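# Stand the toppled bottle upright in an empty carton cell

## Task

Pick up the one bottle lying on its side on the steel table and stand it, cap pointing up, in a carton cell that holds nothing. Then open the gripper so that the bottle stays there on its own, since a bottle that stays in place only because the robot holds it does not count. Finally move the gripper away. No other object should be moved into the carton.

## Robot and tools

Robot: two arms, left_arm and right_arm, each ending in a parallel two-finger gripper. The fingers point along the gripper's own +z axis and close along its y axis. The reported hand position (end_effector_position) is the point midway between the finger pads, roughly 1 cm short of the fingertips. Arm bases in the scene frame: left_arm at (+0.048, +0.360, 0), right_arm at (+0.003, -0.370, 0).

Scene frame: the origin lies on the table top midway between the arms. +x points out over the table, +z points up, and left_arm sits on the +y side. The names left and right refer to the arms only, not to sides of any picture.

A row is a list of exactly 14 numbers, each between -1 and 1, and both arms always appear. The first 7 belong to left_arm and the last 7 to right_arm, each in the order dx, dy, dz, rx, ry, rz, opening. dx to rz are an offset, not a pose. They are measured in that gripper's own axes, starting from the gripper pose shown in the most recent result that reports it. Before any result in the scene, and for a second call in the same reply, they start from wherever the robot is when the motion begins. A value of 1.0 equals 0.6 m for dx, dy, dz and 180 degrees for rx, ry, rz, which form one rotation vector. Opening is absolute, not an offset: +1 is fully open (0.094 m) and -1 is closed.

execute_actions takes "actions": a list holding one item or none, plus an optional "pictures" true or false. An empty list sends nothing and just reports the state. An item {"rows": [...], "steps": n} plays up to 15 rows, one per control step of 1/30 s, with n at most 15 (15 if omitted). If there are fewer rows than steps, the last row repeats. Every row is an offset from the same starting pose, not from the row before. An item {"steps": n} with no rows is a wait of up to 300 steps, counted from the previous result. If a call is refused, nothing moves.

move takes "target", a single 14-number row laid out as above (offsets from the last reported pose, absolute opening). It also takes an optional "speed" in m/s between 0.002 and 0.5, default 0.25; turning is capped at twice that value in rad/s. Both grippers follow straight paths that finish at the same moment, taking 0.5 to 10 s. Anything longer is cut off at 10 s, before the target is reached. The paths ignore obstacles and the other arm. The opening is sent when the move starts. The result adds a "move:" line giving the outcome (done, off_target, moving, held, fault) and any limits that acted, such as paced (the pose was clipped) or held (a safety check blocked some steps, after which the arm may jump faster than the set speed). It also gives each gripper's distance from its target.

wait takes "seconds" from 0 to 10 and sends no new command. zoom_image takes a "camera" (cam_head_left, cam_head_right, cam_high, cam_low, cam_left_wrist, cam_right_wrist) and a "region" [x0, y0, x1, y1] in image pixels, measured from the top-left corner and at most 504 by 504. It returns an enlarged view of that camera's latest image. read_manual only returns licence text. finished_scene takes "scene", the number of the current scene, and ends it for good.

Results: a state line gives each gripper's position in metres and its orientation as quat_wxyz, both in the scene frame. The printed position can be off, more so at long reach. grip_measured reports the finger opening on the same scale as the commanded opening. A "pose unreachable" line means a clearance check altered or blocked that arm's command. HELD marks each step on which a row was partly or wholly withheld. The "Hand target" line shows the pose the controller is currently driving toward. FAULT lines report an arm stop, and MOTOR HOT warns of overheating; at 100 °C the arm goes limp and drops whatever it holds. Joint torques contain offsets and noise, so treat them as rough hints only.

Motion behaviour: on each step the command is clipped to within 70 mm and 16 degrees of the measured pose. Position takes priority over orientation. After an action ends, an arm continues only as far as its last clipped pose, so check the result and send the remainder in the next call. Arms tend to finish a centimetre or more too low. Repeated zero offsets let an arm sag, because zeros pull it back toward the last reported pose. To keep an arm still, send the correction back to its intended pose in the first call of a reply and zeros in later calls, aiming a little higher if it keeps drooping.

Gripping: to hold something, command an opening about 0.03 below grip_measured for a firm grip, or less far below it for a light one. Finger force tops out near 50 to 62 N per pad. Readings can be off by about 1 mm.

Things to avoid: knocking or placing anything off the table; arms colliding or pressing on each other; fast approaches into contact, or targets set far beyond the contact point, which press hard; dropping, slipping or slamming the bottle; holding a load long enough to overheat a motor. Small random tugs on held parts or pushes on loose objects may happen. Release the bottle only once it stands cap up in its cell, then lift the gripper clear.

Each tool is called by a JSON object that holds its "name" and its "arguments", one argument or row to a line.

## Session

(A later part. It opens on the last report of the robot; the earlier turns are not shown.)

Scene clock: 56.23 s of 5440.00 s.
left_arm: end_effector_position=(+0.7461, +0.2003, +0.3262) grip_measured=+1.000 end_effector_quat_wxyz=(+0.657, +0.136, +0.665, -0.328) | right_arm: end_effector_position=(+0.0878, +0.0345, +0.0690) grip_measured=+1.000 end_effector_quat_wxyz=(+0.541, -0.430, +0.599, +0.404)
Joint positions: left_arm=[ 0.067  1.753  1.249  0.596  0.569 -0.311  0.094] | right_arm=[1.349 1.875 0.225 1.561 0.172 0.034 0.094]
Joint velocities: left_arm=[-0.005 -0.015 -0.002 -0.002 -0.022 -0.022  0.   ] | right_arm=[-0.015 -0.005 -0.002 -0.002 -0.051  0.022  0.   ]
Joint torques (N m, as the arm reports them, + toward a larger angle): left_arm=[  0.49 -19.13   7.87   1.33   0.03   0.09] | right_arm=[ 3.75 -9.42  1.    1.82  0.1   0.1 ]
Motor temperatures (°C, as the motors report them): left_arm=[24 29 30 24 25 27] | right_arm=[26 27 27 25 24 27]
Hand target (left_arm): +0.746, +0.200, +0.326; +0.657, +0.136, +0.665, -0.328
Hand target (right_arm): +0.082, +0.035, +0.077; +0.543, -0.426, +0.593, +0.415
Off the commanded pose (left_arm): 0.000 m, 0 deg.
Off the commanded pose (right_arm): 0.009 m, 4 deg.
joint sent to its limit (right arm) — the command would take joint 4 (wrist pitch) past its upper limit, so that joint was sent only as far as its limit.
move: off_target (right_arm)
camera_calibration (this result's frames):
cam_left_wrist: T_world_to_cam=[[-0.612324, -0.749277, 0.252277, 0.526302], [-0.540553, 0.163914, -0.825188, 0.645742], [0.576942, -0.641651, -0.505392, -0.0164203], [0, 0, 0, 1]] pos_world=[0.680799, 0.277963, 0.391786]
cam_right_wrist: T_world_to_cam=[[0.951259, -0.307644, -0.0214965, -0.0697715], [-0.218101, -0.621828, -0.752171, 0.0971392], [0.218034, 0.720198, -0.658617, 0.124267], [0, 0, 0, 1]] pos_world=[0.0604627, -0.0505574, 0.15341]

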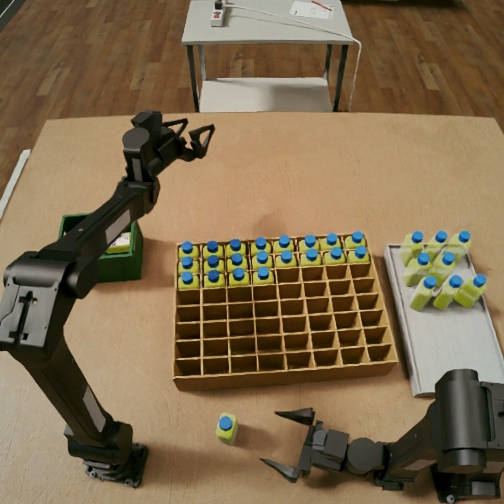

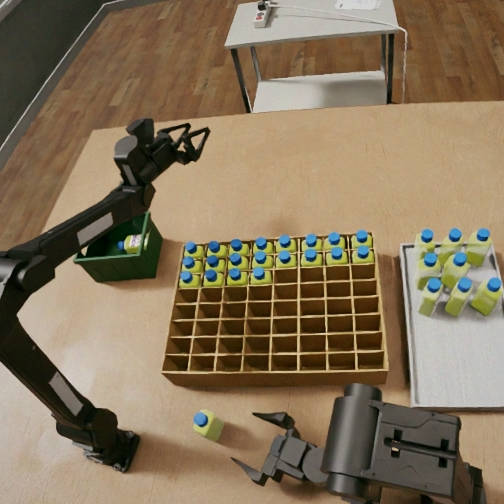

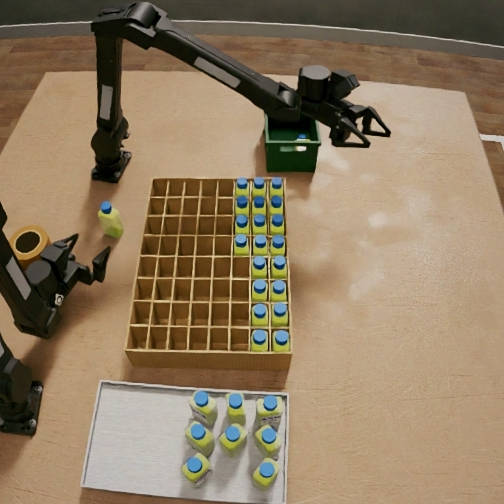

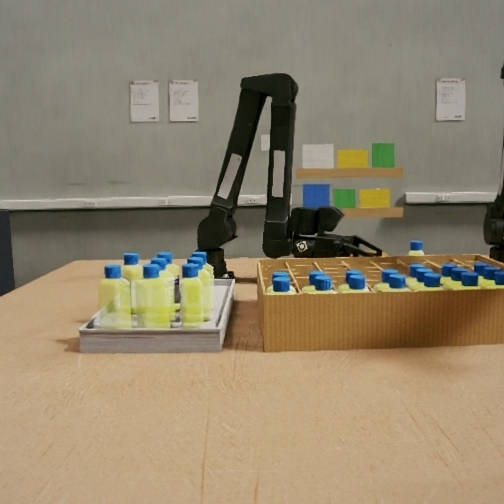

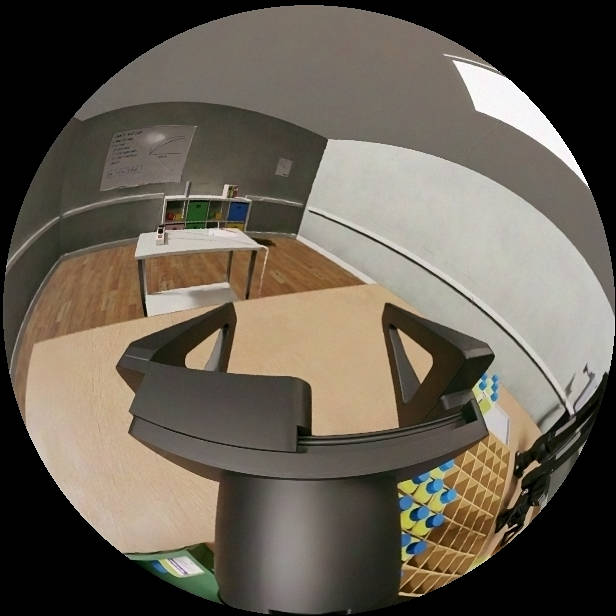

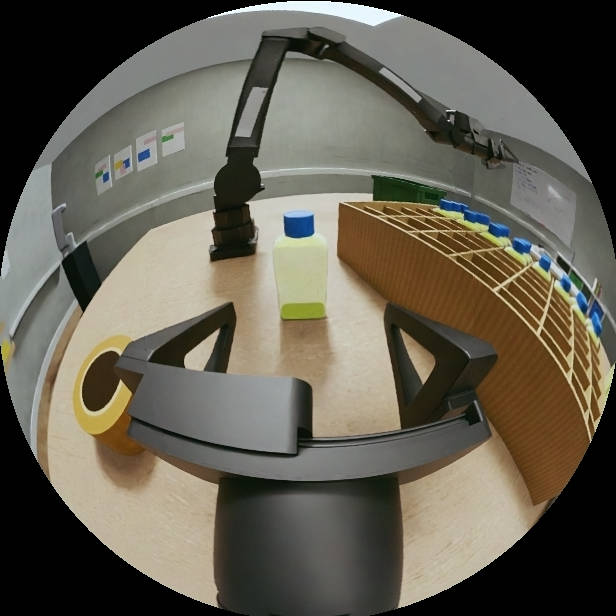

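{"name": "move", "arguments": {
  "target": [0,0,0,0,0,0,1,-0.27,0,0.02,0,0.49,0,1],
  "speed": 0.3
}}

{"name": "move", "arguments": {
  "target": [0,0,0,0,0,0,1,-0.13,0,0.02,0,0,0,1]
}}

Scene clock: 64.33 s of 5440.00 s.
left_arm: end_effector_position=(+0.7461, +0.2003, +0.3262) grip_measured=+1.000 end_effector_quat_wxyz=(+0.657, +0.136, +0.665, -0.328) | right_arm: end_effector_position=(+0.0887, +0.0423, +0.2133) grip_measured=+1.000 end_effector_quat_wxyz=(-0.040, -0.592, +0.805, -0.024)
Joint positions: left_arm=[ 0.067  1.753  1.249  0.596  0.569 -0.311  0.094] | right_arm=[ 1.273  1.507  1.364 -1.518 -0.017  0.09   0.094]
Joint velocities: left_arm=[ 0.005 -0.015 -0.012  0.012  0.037  0.051  0.   ] | right_arm=[-0.005 -0.005 -0.002 -0.017 -0.051 -0.154  0.   ]
Joint torques (N m, as the arm reports them, + toward a larger angle): left_arm=[  0.54 -18.99   7.82   1.42   0.02   0.1 ] | right_arm=[  0.85 -10.1   12.91  -0.14  -0.2   -0.09]
Motor temperatures (°C, as the motors report them): left_arm=[24 29 30 24 25 27] | right_arm=[26 27 27 25 24 27]
Hand target (left_arm): +0.746, +0.200, +0.326; +0.657, +0.136, +0.665, -0.328
Hand target (right_arm): +0.098, +0.057, +0.230; -0.027, -0.590, +0.807, -0.010
Off the commanded pose (left_arm): 0.000 m, 0 deg.
Off the commanded pose (right_arm): 0.025 m, 2 deg.
After step 90, 2.03 s passed at rest.
move: off_target (right_arm)
camera_calibration (this result's frames):
cam_left_wrist: T_world_to_cam=[[-0.612324, -0.749277, 0.252277, 0.526302], [-0.540553, 0.163914, -0.825188, 0.645742], [0.576942, -0.641651, -0.505392, -0.0164203], [0, 0, 0, 1]] pos_world=[0.680799, 0.277963, 0.391786]
cam_right_wrist: T_world_to_cam=[[0.953795, -0.300413, -0.00516867, -0.0691264], [-0.221865, -0.715802, 0.66212, -0.0866089], [-0.202609, -0.63038, -0.74938, 0.327324], [0, 0, 0, 1]] pos_world=[0.113036, 0.123577, 0.302278]

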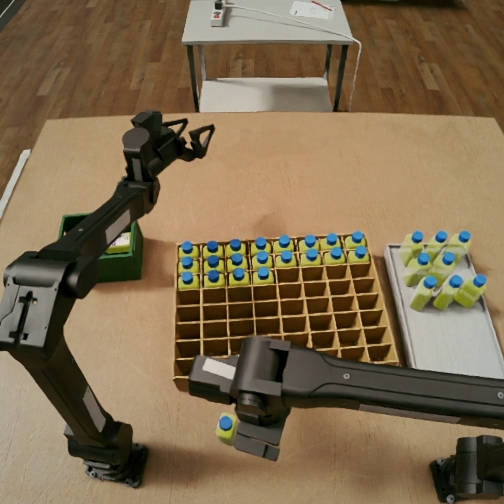

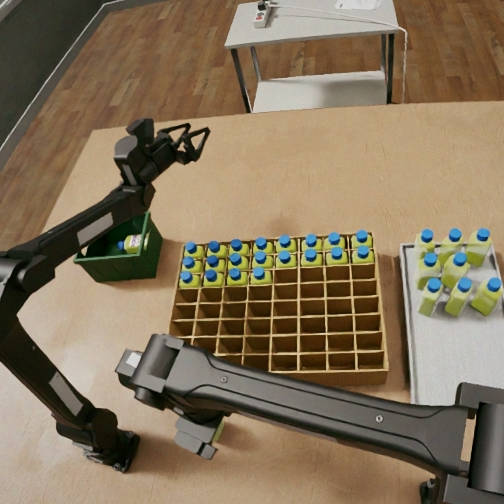

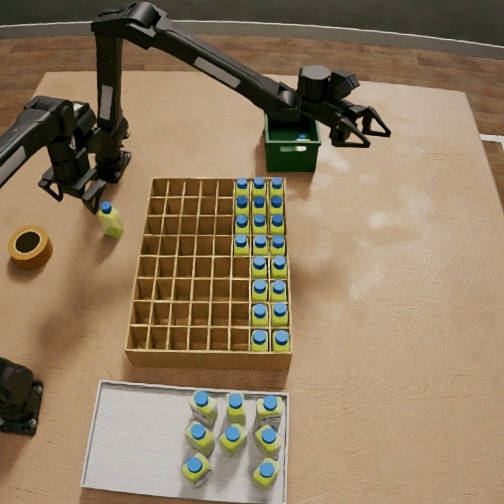

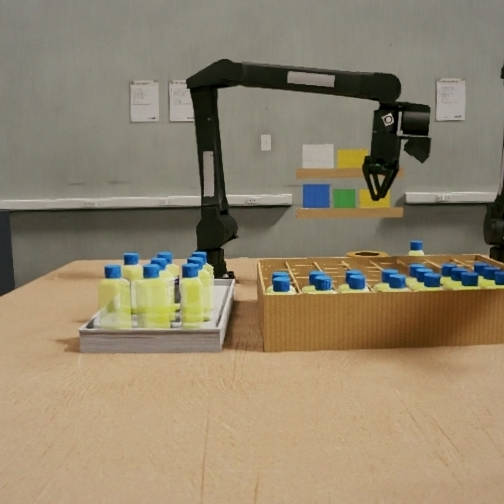

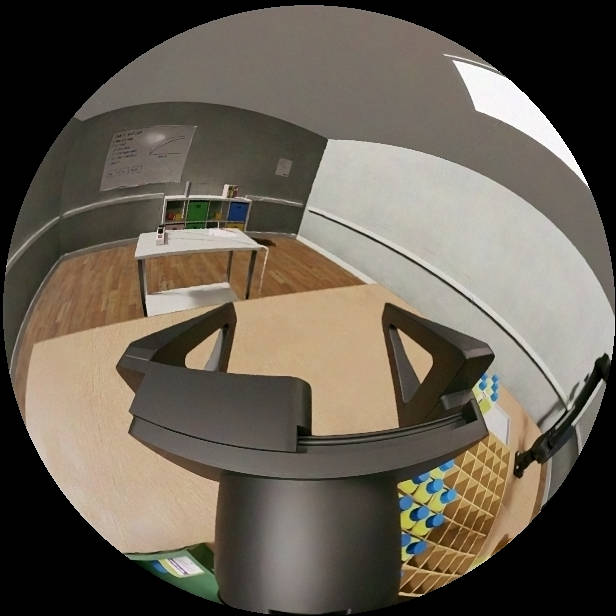

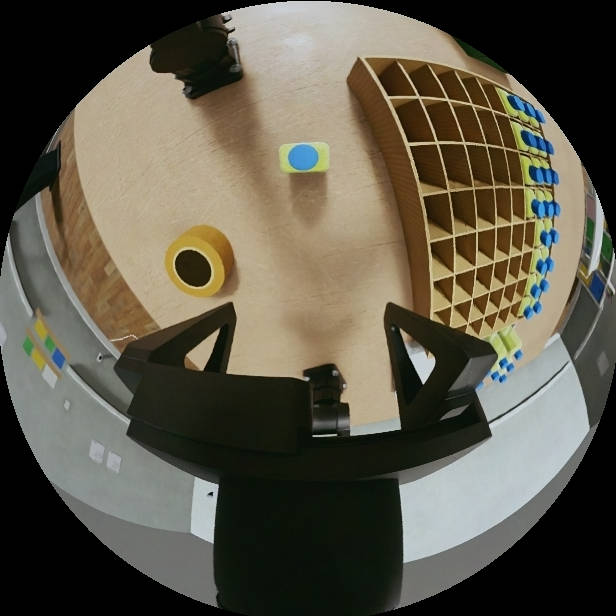

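Scene clock: 65.27 s of 5440.00 s.
left_arm: end_effector_position=(+0.7461, +0.2003, +0.3262) grip_measured=+1.000 end_effector_quat_wxyz=(+0.657, +0.136, +0.665, -0.328) | right_arm: end_effector_position=(+0.1004, +0.0969, +0.1722) grip_measured=+1.000 end_effector_quat_wxyz=(-0.064, -0.593, +0.802, -0.045)
Joint positions: left_arm=[ 0.067  1.753  1.249  0.596  0.569 -0.311  0.094] | right_arm=[ 1.273  1.711  1.498 -1.514 -0.017  0.085  0.094]
Joint velocities: left_arm=[-0.015 -0.005 -0.012 -0.012 -0.022  0.037  0.   ] | right_arm=[-0.015  0.005 -0.007  0.002 -0.066 -0.022  0.   ]
Joint torques (N m, as the arm reports them, + toward a larger angle): left_arm=[  0.54 -19.09   7.8    1.36   0.01   0.07] | right_arm=[  1.11 -14.03  12.62   0.09   0.02  -0.12]
Motor temperatures (°C, as the motors report them): left_arm=[24 29 30 24 25 27] | right_arm=[26 27 27 25 24 27]
Hand target (left_arm): +0.746, +0.200, +0.326; +0.657, +0.136, +0.665, -0.328
Hand target (right_arm): +0.111, +0.114, +0.195; -0.039, -0.592, +0.805, -0.024
Off the commanded pose (left_arm): 0.000 m, 0 deg.
Off the commanded pose (right_arm): 0.031 m, 4 deg.
move: off_target (right_arm)
camera_calibration (this result's frames):
cam_left_wrist: T_world_to_cam=[[-0.612324, -0.749277, 0.252277, 0.526302], [-0.540553, 0.163914, -0.825188, 0.645742], [0.576942, -0.641651, -0.505392, -0.0164203], [0, 0, 0, 1]] pos_world=[0.680799, 0.277963, 0.391786]
cam_right_wrist: T_world_to_cam=[[0.955116, -0.296232, 0.000284784, -0.0655715], [-0.208912, -0.672896, 0.709624, -0.0313984], [-0.210022, -0.677833, -0.70458, 0.330961], [0, 0, 0, 1]] pos_world=[0.125578, 0.183784, 0.255489]

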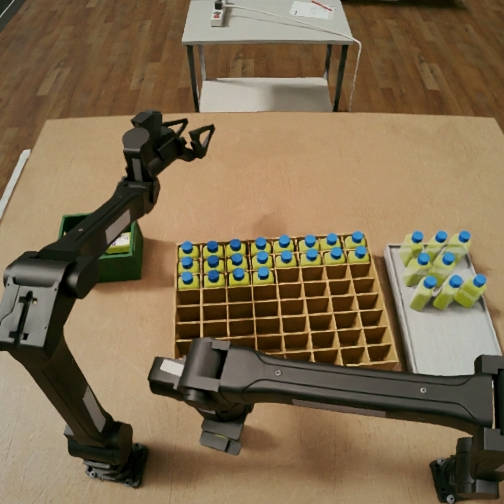

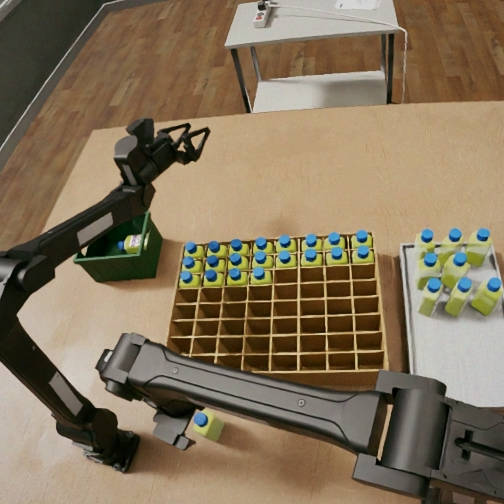

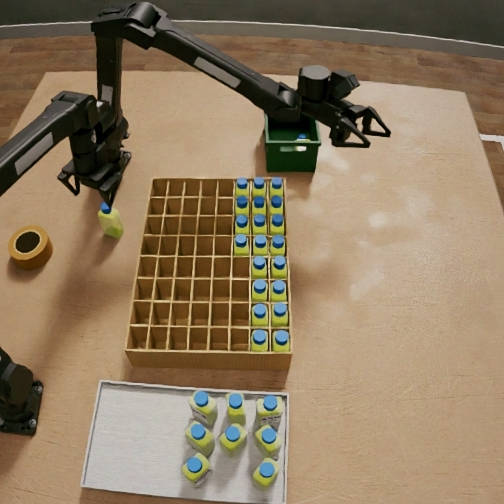

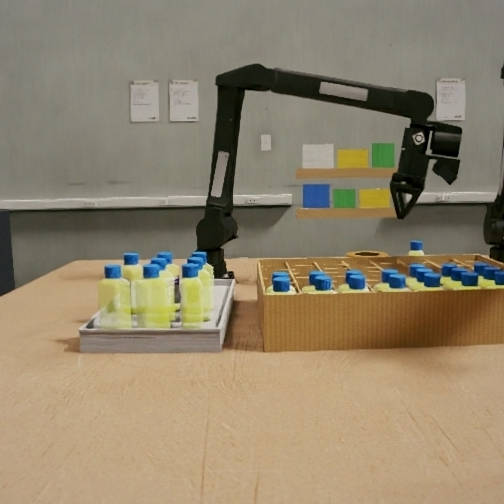

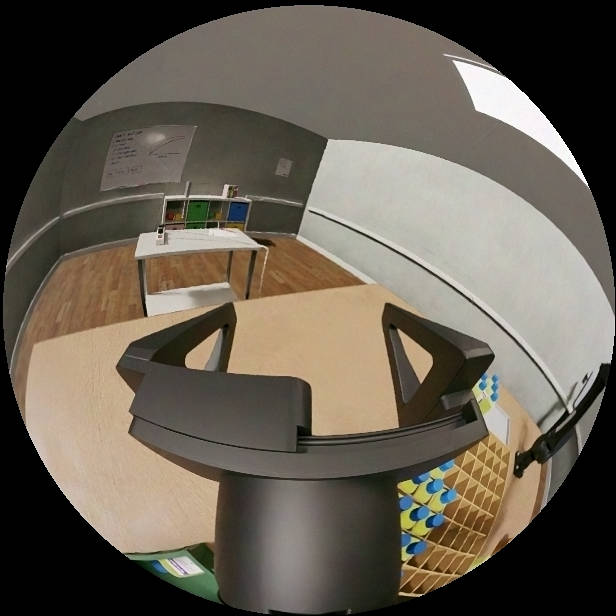

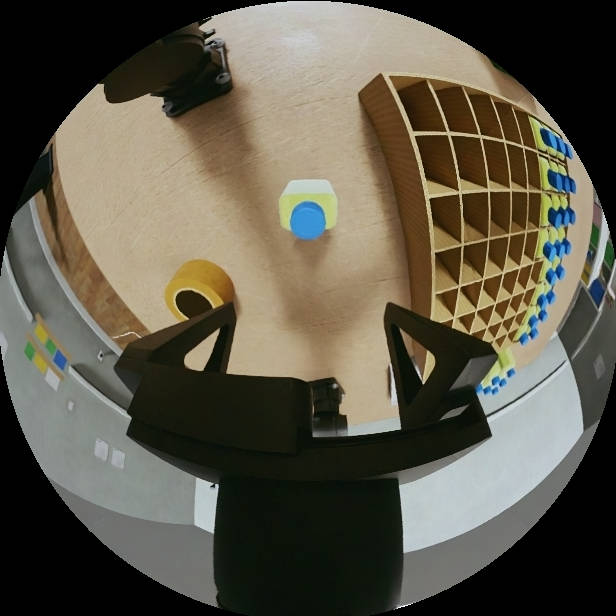

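{"name": "move", "arguments": {
  "target": [0,0,0,0,0,0,1,-0.075,0,0.0,0,0.07,0,0.3],
  "speed": 0.1
}}

Scene clock: 73.00 s of 5440.00 s.
left_arm: end_effector_position=(+0.7461, +0.2003, +0.3262) grip_measured=+1.000 end_effector_quat_wxyz=(+0.657, +0.136, +0.665, -0.328) | right_arm: end_effector_position=(+0.1043, +0.1238, +0.1563) grip_measured=+0.302 end_effector_quat_wxyz=(-0.128, -0.588, +0.793, -0.094)
Joint positions: left_arm=[ 0.067  1.753  1.249  0.596  0.569 -0.311  0.094] | right_arm=[ 1.273  1.896  1.691 -1.684 -0.028  0.079  0.061]
Joint velocities: left_arm=[ 0.005 -0.015 -0.027 -0.012 -0.007 -0.037  0.   ] | right_arm=[-0.005 -0.005 -0.002 -0.022  0.066  0.007  0.   ]
Joint torques (N m, as the arm reports them, + toward a larger angle): left_arm=[  0.47 -18.93   7.73   1.38  -0.01   0.08] | right_arm=[  1.28 -15.43  12.2   -0.75  -0.25  -0.04]
Motor temperatures (°C, as the motors report them): left_arm=[24 29 30 24 25 27] | right_arm=[26 27 29 24 24 27]
Hand target (left_arm): +0.746, +0.200, +0.326; +0.657, +0.136, +0.665, -0.328
Hand target (right_arm): +0.113, +0.138, +0.165; -0.120, -0.588, +0.796, -0.082
Off the commanded pose (left_arm): 0.000 m, 0 deg.
Off the commanded pose (right_arm): 0.020 m, 3 deg.
joint sent to its limit (right arm) — the command would take joint 4 (wrist pitch) past its lower limit, so that joint was sent only as far as its limit.
After step 90, 3.33 s passed at rest.
move: off_target (right_arm)
camera_calibration (this result's frames):
cam_left_wrist: T_world_to_cam=[[-0.612324, -0.749277, 0.252277, 0.526302], [-0.540553, 0.163914, -0.825188, 0.645742], [0.576942, -0.641651, -0.505392, -0.0164203], [0, 0, 0, 1]] pos_world=[0.680799, 0.277963, 0.391786]
cam_right_wrist: T_world_to_cam=[[0.956194, -0.29272, 0.00268705, -0.0622351], [-0.172128, -0.554798, 0.813985, -0.0359814], [-0.236779, -0.77879, -0.58088, 0.334723], [0, 0, 0, 1]] pos_world=[0.132571, 0.222499, 0.22389]

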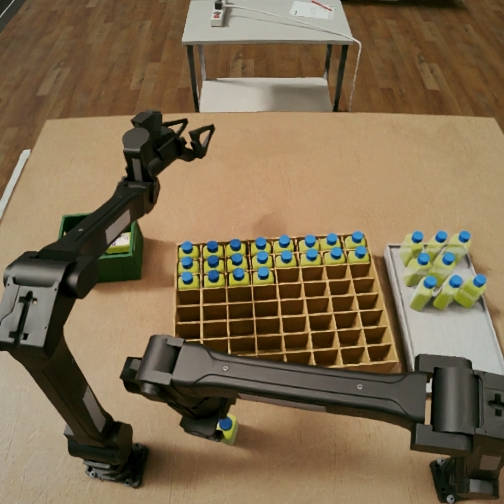

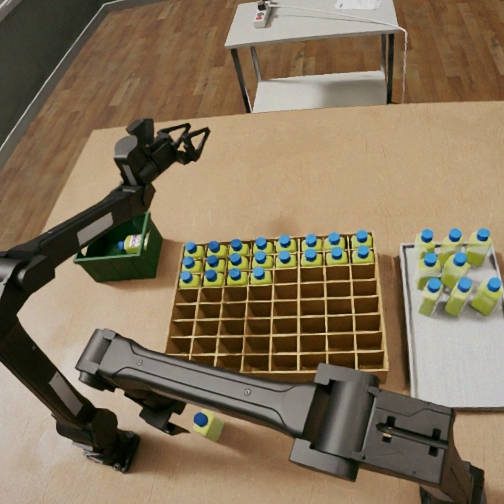

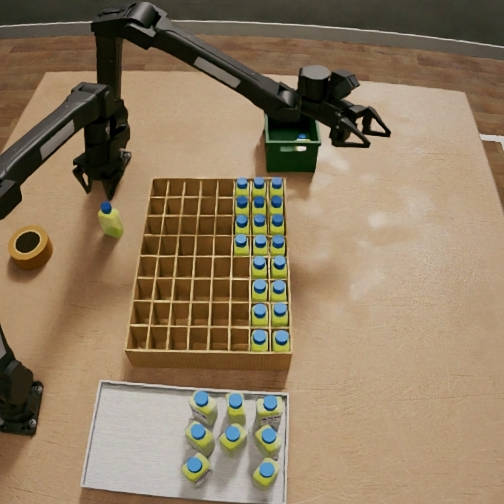

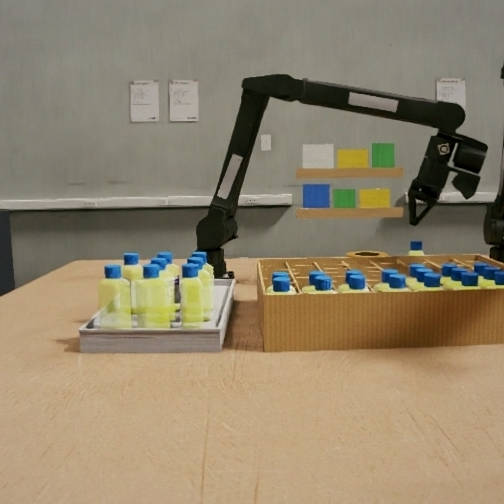

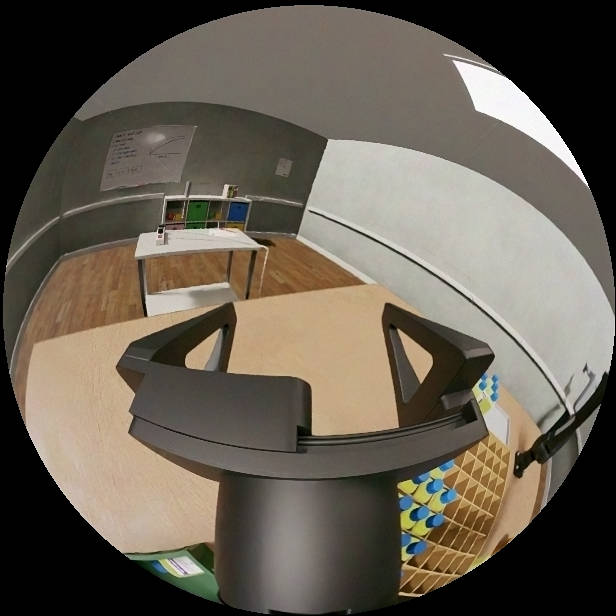

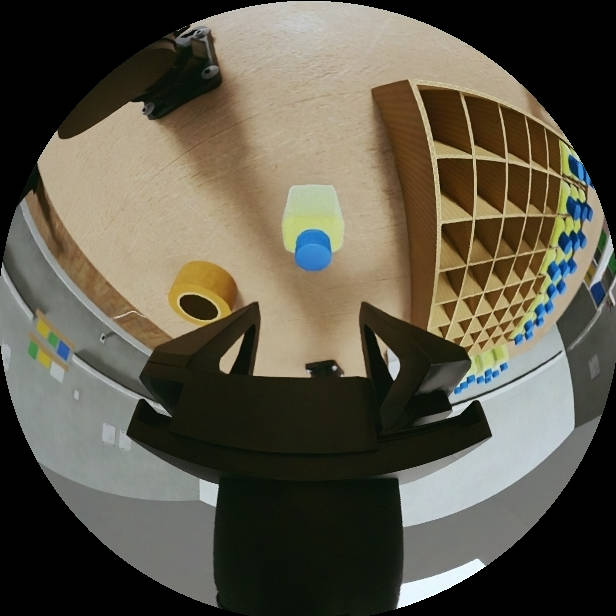

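{"name": "move", "arguments": {
  "target": [0,0,0,0,0,0,1,-0.03,0,-0.01,0,-0.115,0,0.3],
  "speed": 0.1
}}

Scene clock: 80.80 s of 5440.00 s.
left_arm: end_effector_position=(+0.7461, +0.2003, +0.3262) grip_measured=+1.000 end_effector_quat_wxyz=(+0.657, +0.136, +0.665, -0.328) | right_arm: end_effector_position=(+0.1126, +0.1415, +0.1435) grip_measured=+0.302 end_effector_quat_wxyz=(+0.002, -0.596, +0.803, +0.003)
Joint positions: left_arm=[ 0.067  1.753  1.249  0.596  0.569 -0.311  0.094] | right_arm=[ 1.273  1.743  1.472 -1.293 -0.003  0.083  0.061]
Joint velocities: left_arm=[ 0.005 -0.015 -0.002 -0.002  0.007 -0.051  0.   ] | right_arm=[-0.015 -0.015  0.017  0.002 -0.007  0.051 -0.   ]
Joint torques (N m, as the arm reports them, + toward a larger angle): left_arm=[  0.85 -18.89   7.81   1.32   0.     0.06] | right_arm=[  2.89 -16.26   7.45   0.63   0.09   0.08]
Motor temperatures (°C, as the motors report them): left_arm=[24 29 30 24 25 27] | right_arm=[26 27 29 24 24 27]
Hand target (left_arm): +0.746, +0.200, +0.326; +0.657, +0.136, +0.665, -0.328
Hand target (right_arm): +0.110, +0.142, +0.156; +0.016, -0.595, +0.803, +0.014
Off the commanded pose (left_arm): 0.000 m, 0 deg.
Off the commanded pose (right_arm): 0.013 m, 2 deg.
After step 90, 2.70 s passed at rest.
move: off_target (right_arm)
camera_calibration (this result's frames):
cam_left_wrist: T_world_to_cam=[[-0.612324, -0.749277, 0.252277, 0.526302], [-0.540553, 0.163914, -0.825188, 0.645742], [0.576942, -0.641651, -0.505392, -0.0164203], [0, 0, 0, 1]] pos_world=[0.680799, 0.277963, 0.391786]
cam_right_wrist: T_world_to_cam=[[0.956099, -0.293044, 0.000586806, -0.0645786], [-0.237908, -0.775039, 0.585418, 0.0571088], [-0.171098, -0.559857, -0.810732, 0.337671], [0, 0, 0, 1]] pos_world=[0.133105, 0.214384, 0.240366]

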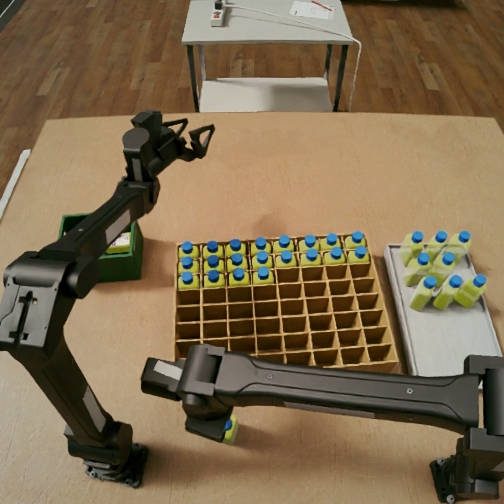

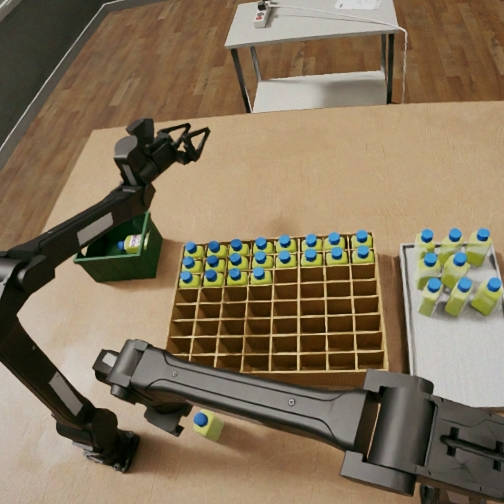

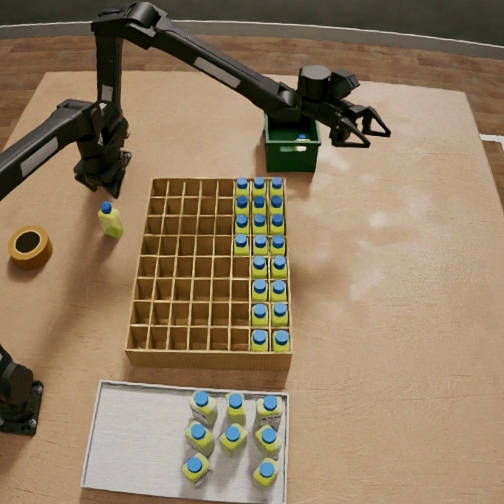

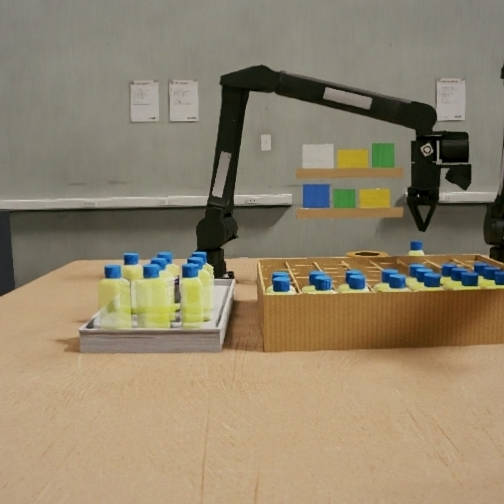

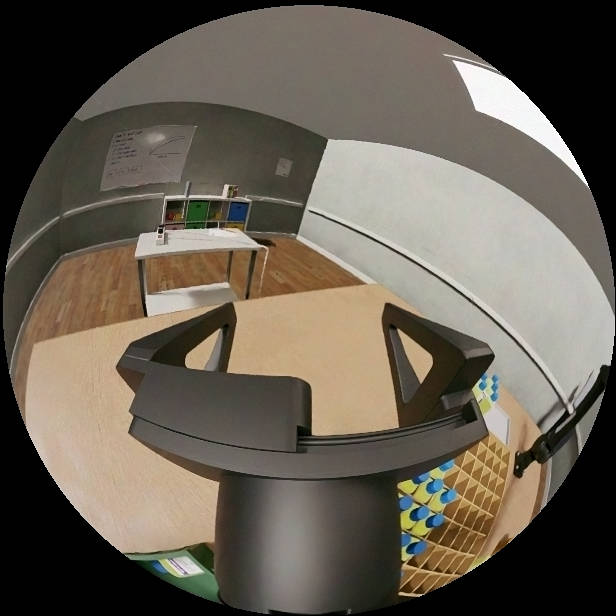

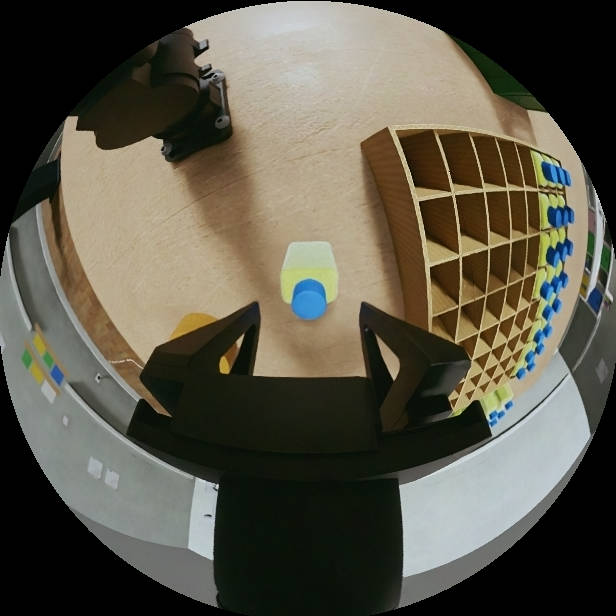

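{"name": "move", "arguments": {
  "target": [0,0,0,0,0,0,1,0.012,0,0.04,0,-0.01,0,0.3],
  "speed": 0.05
}}

Scene clock: 85.93 s of 5440.00 s.
left_arm: end_effector_position=(+0.7461, +0.2003, +0.3262) grip_measured=+1.000 end_effector_quat_wxyz=(+0.657, +0.136, +0.665, -0.328) | right_arm: end_effector_position=(+0.1109, +0.1332, +0.1125) grip_measured=+0.302 end_effector_quat_wxyz=(+0.004, -0.596, +0.803, +0.005)
Joint positions: left_arm=[ 0.067  1.753  1.249  0.596  0.569 -0.311  0.094] | right_arm=[ 1.273  1.743  1.386 -1.201 -0.002  0.083  0.061]
Joint velocities: left_arm=[-0.015  0.005  0.002 -0.002 -0.037 -0.051  0.   ] | right_arm=[-0.024  0.005 -0.007  0.007 -0.007 -0.007 -0.   ]
Joint torques (N m, as the arm reports them, + toward a larger angle): left_arm=[  0.68 -19.15   7.87   1.34   0.02   0.09] | right_arm=[  2.55 -15.27   7.66   0.73   0.06   0.03]
Motor temperatures (°C, as the motors report them): left_arm=[24 29 30 24 25 27] | right_arm=[26 27 29 24 24 27]
Hand target (left_arm): +0.746, +0.200, +0.326; +0.657, +0.136, +0.665, -0.328
Hand target (right_arm): +0.111, +0.135, +0.119; +0.014, -0.596, +0.803, +0.012
Off the commanded pose (left_arm): 0.000 m, 0 deg.
Off the commanded pose (right_arm): 0.007 m, 1 deg.
After step 90, 1.33 s passed at rest.
move: done
camera_calibration (this result's frames):
cam_left_wrist: T_world_to_cam=[[-0.612324, -0.749277, 0.252277, 0.526302], [-0.540553, 0.163914, -0.825188, 0.645742], [0.576942, -0.641651, -0.505392, -0.0164203], [0, 0, 0, 1]] pos_world=[0.680799, 0.277963, 0.391786]
cam_right_wrist: T_world_to_cam=[[0.956097, -0.29305, 0.000407451, -0.0653376], [-0.23892, -0.778687, 0.580141, 0.069598], [-0.169693, -0.554768, -0.814516, 0.307163], [0, 0, 0, 1]] pos_world=[0.131221, 0.205452, 0.209839]

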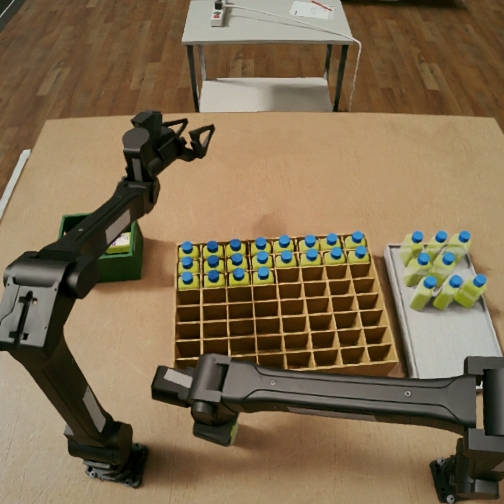

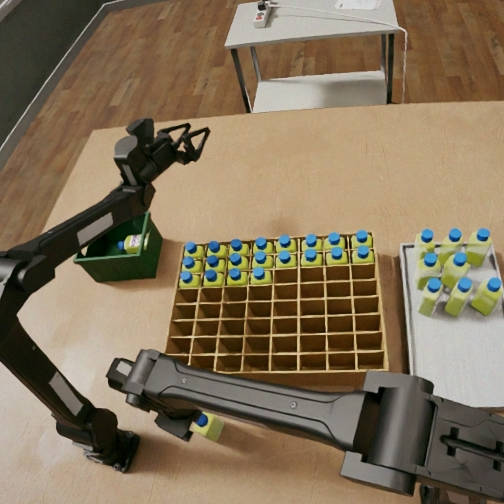

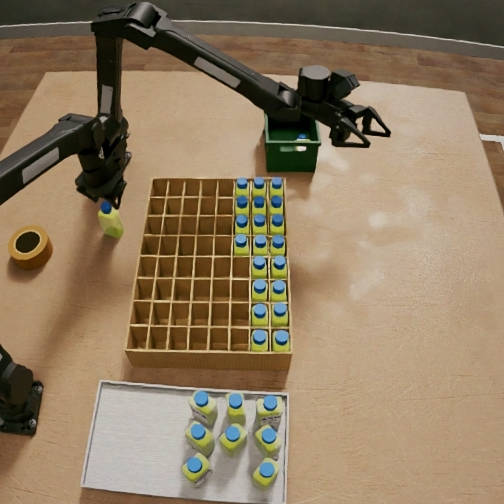

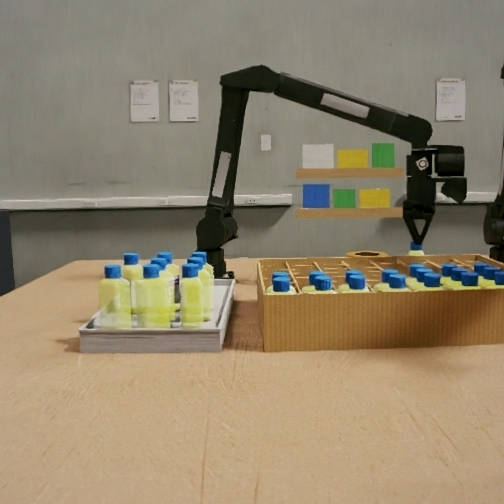

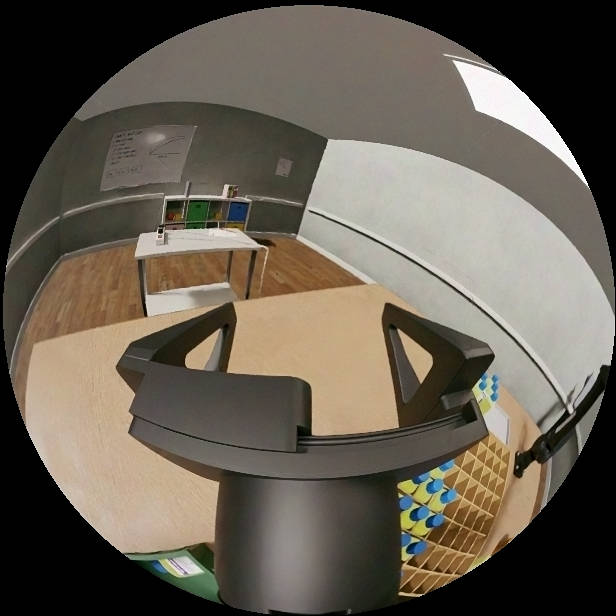

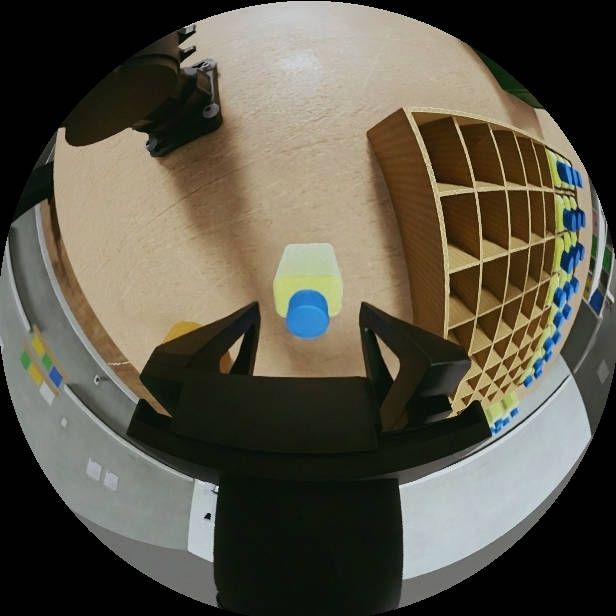

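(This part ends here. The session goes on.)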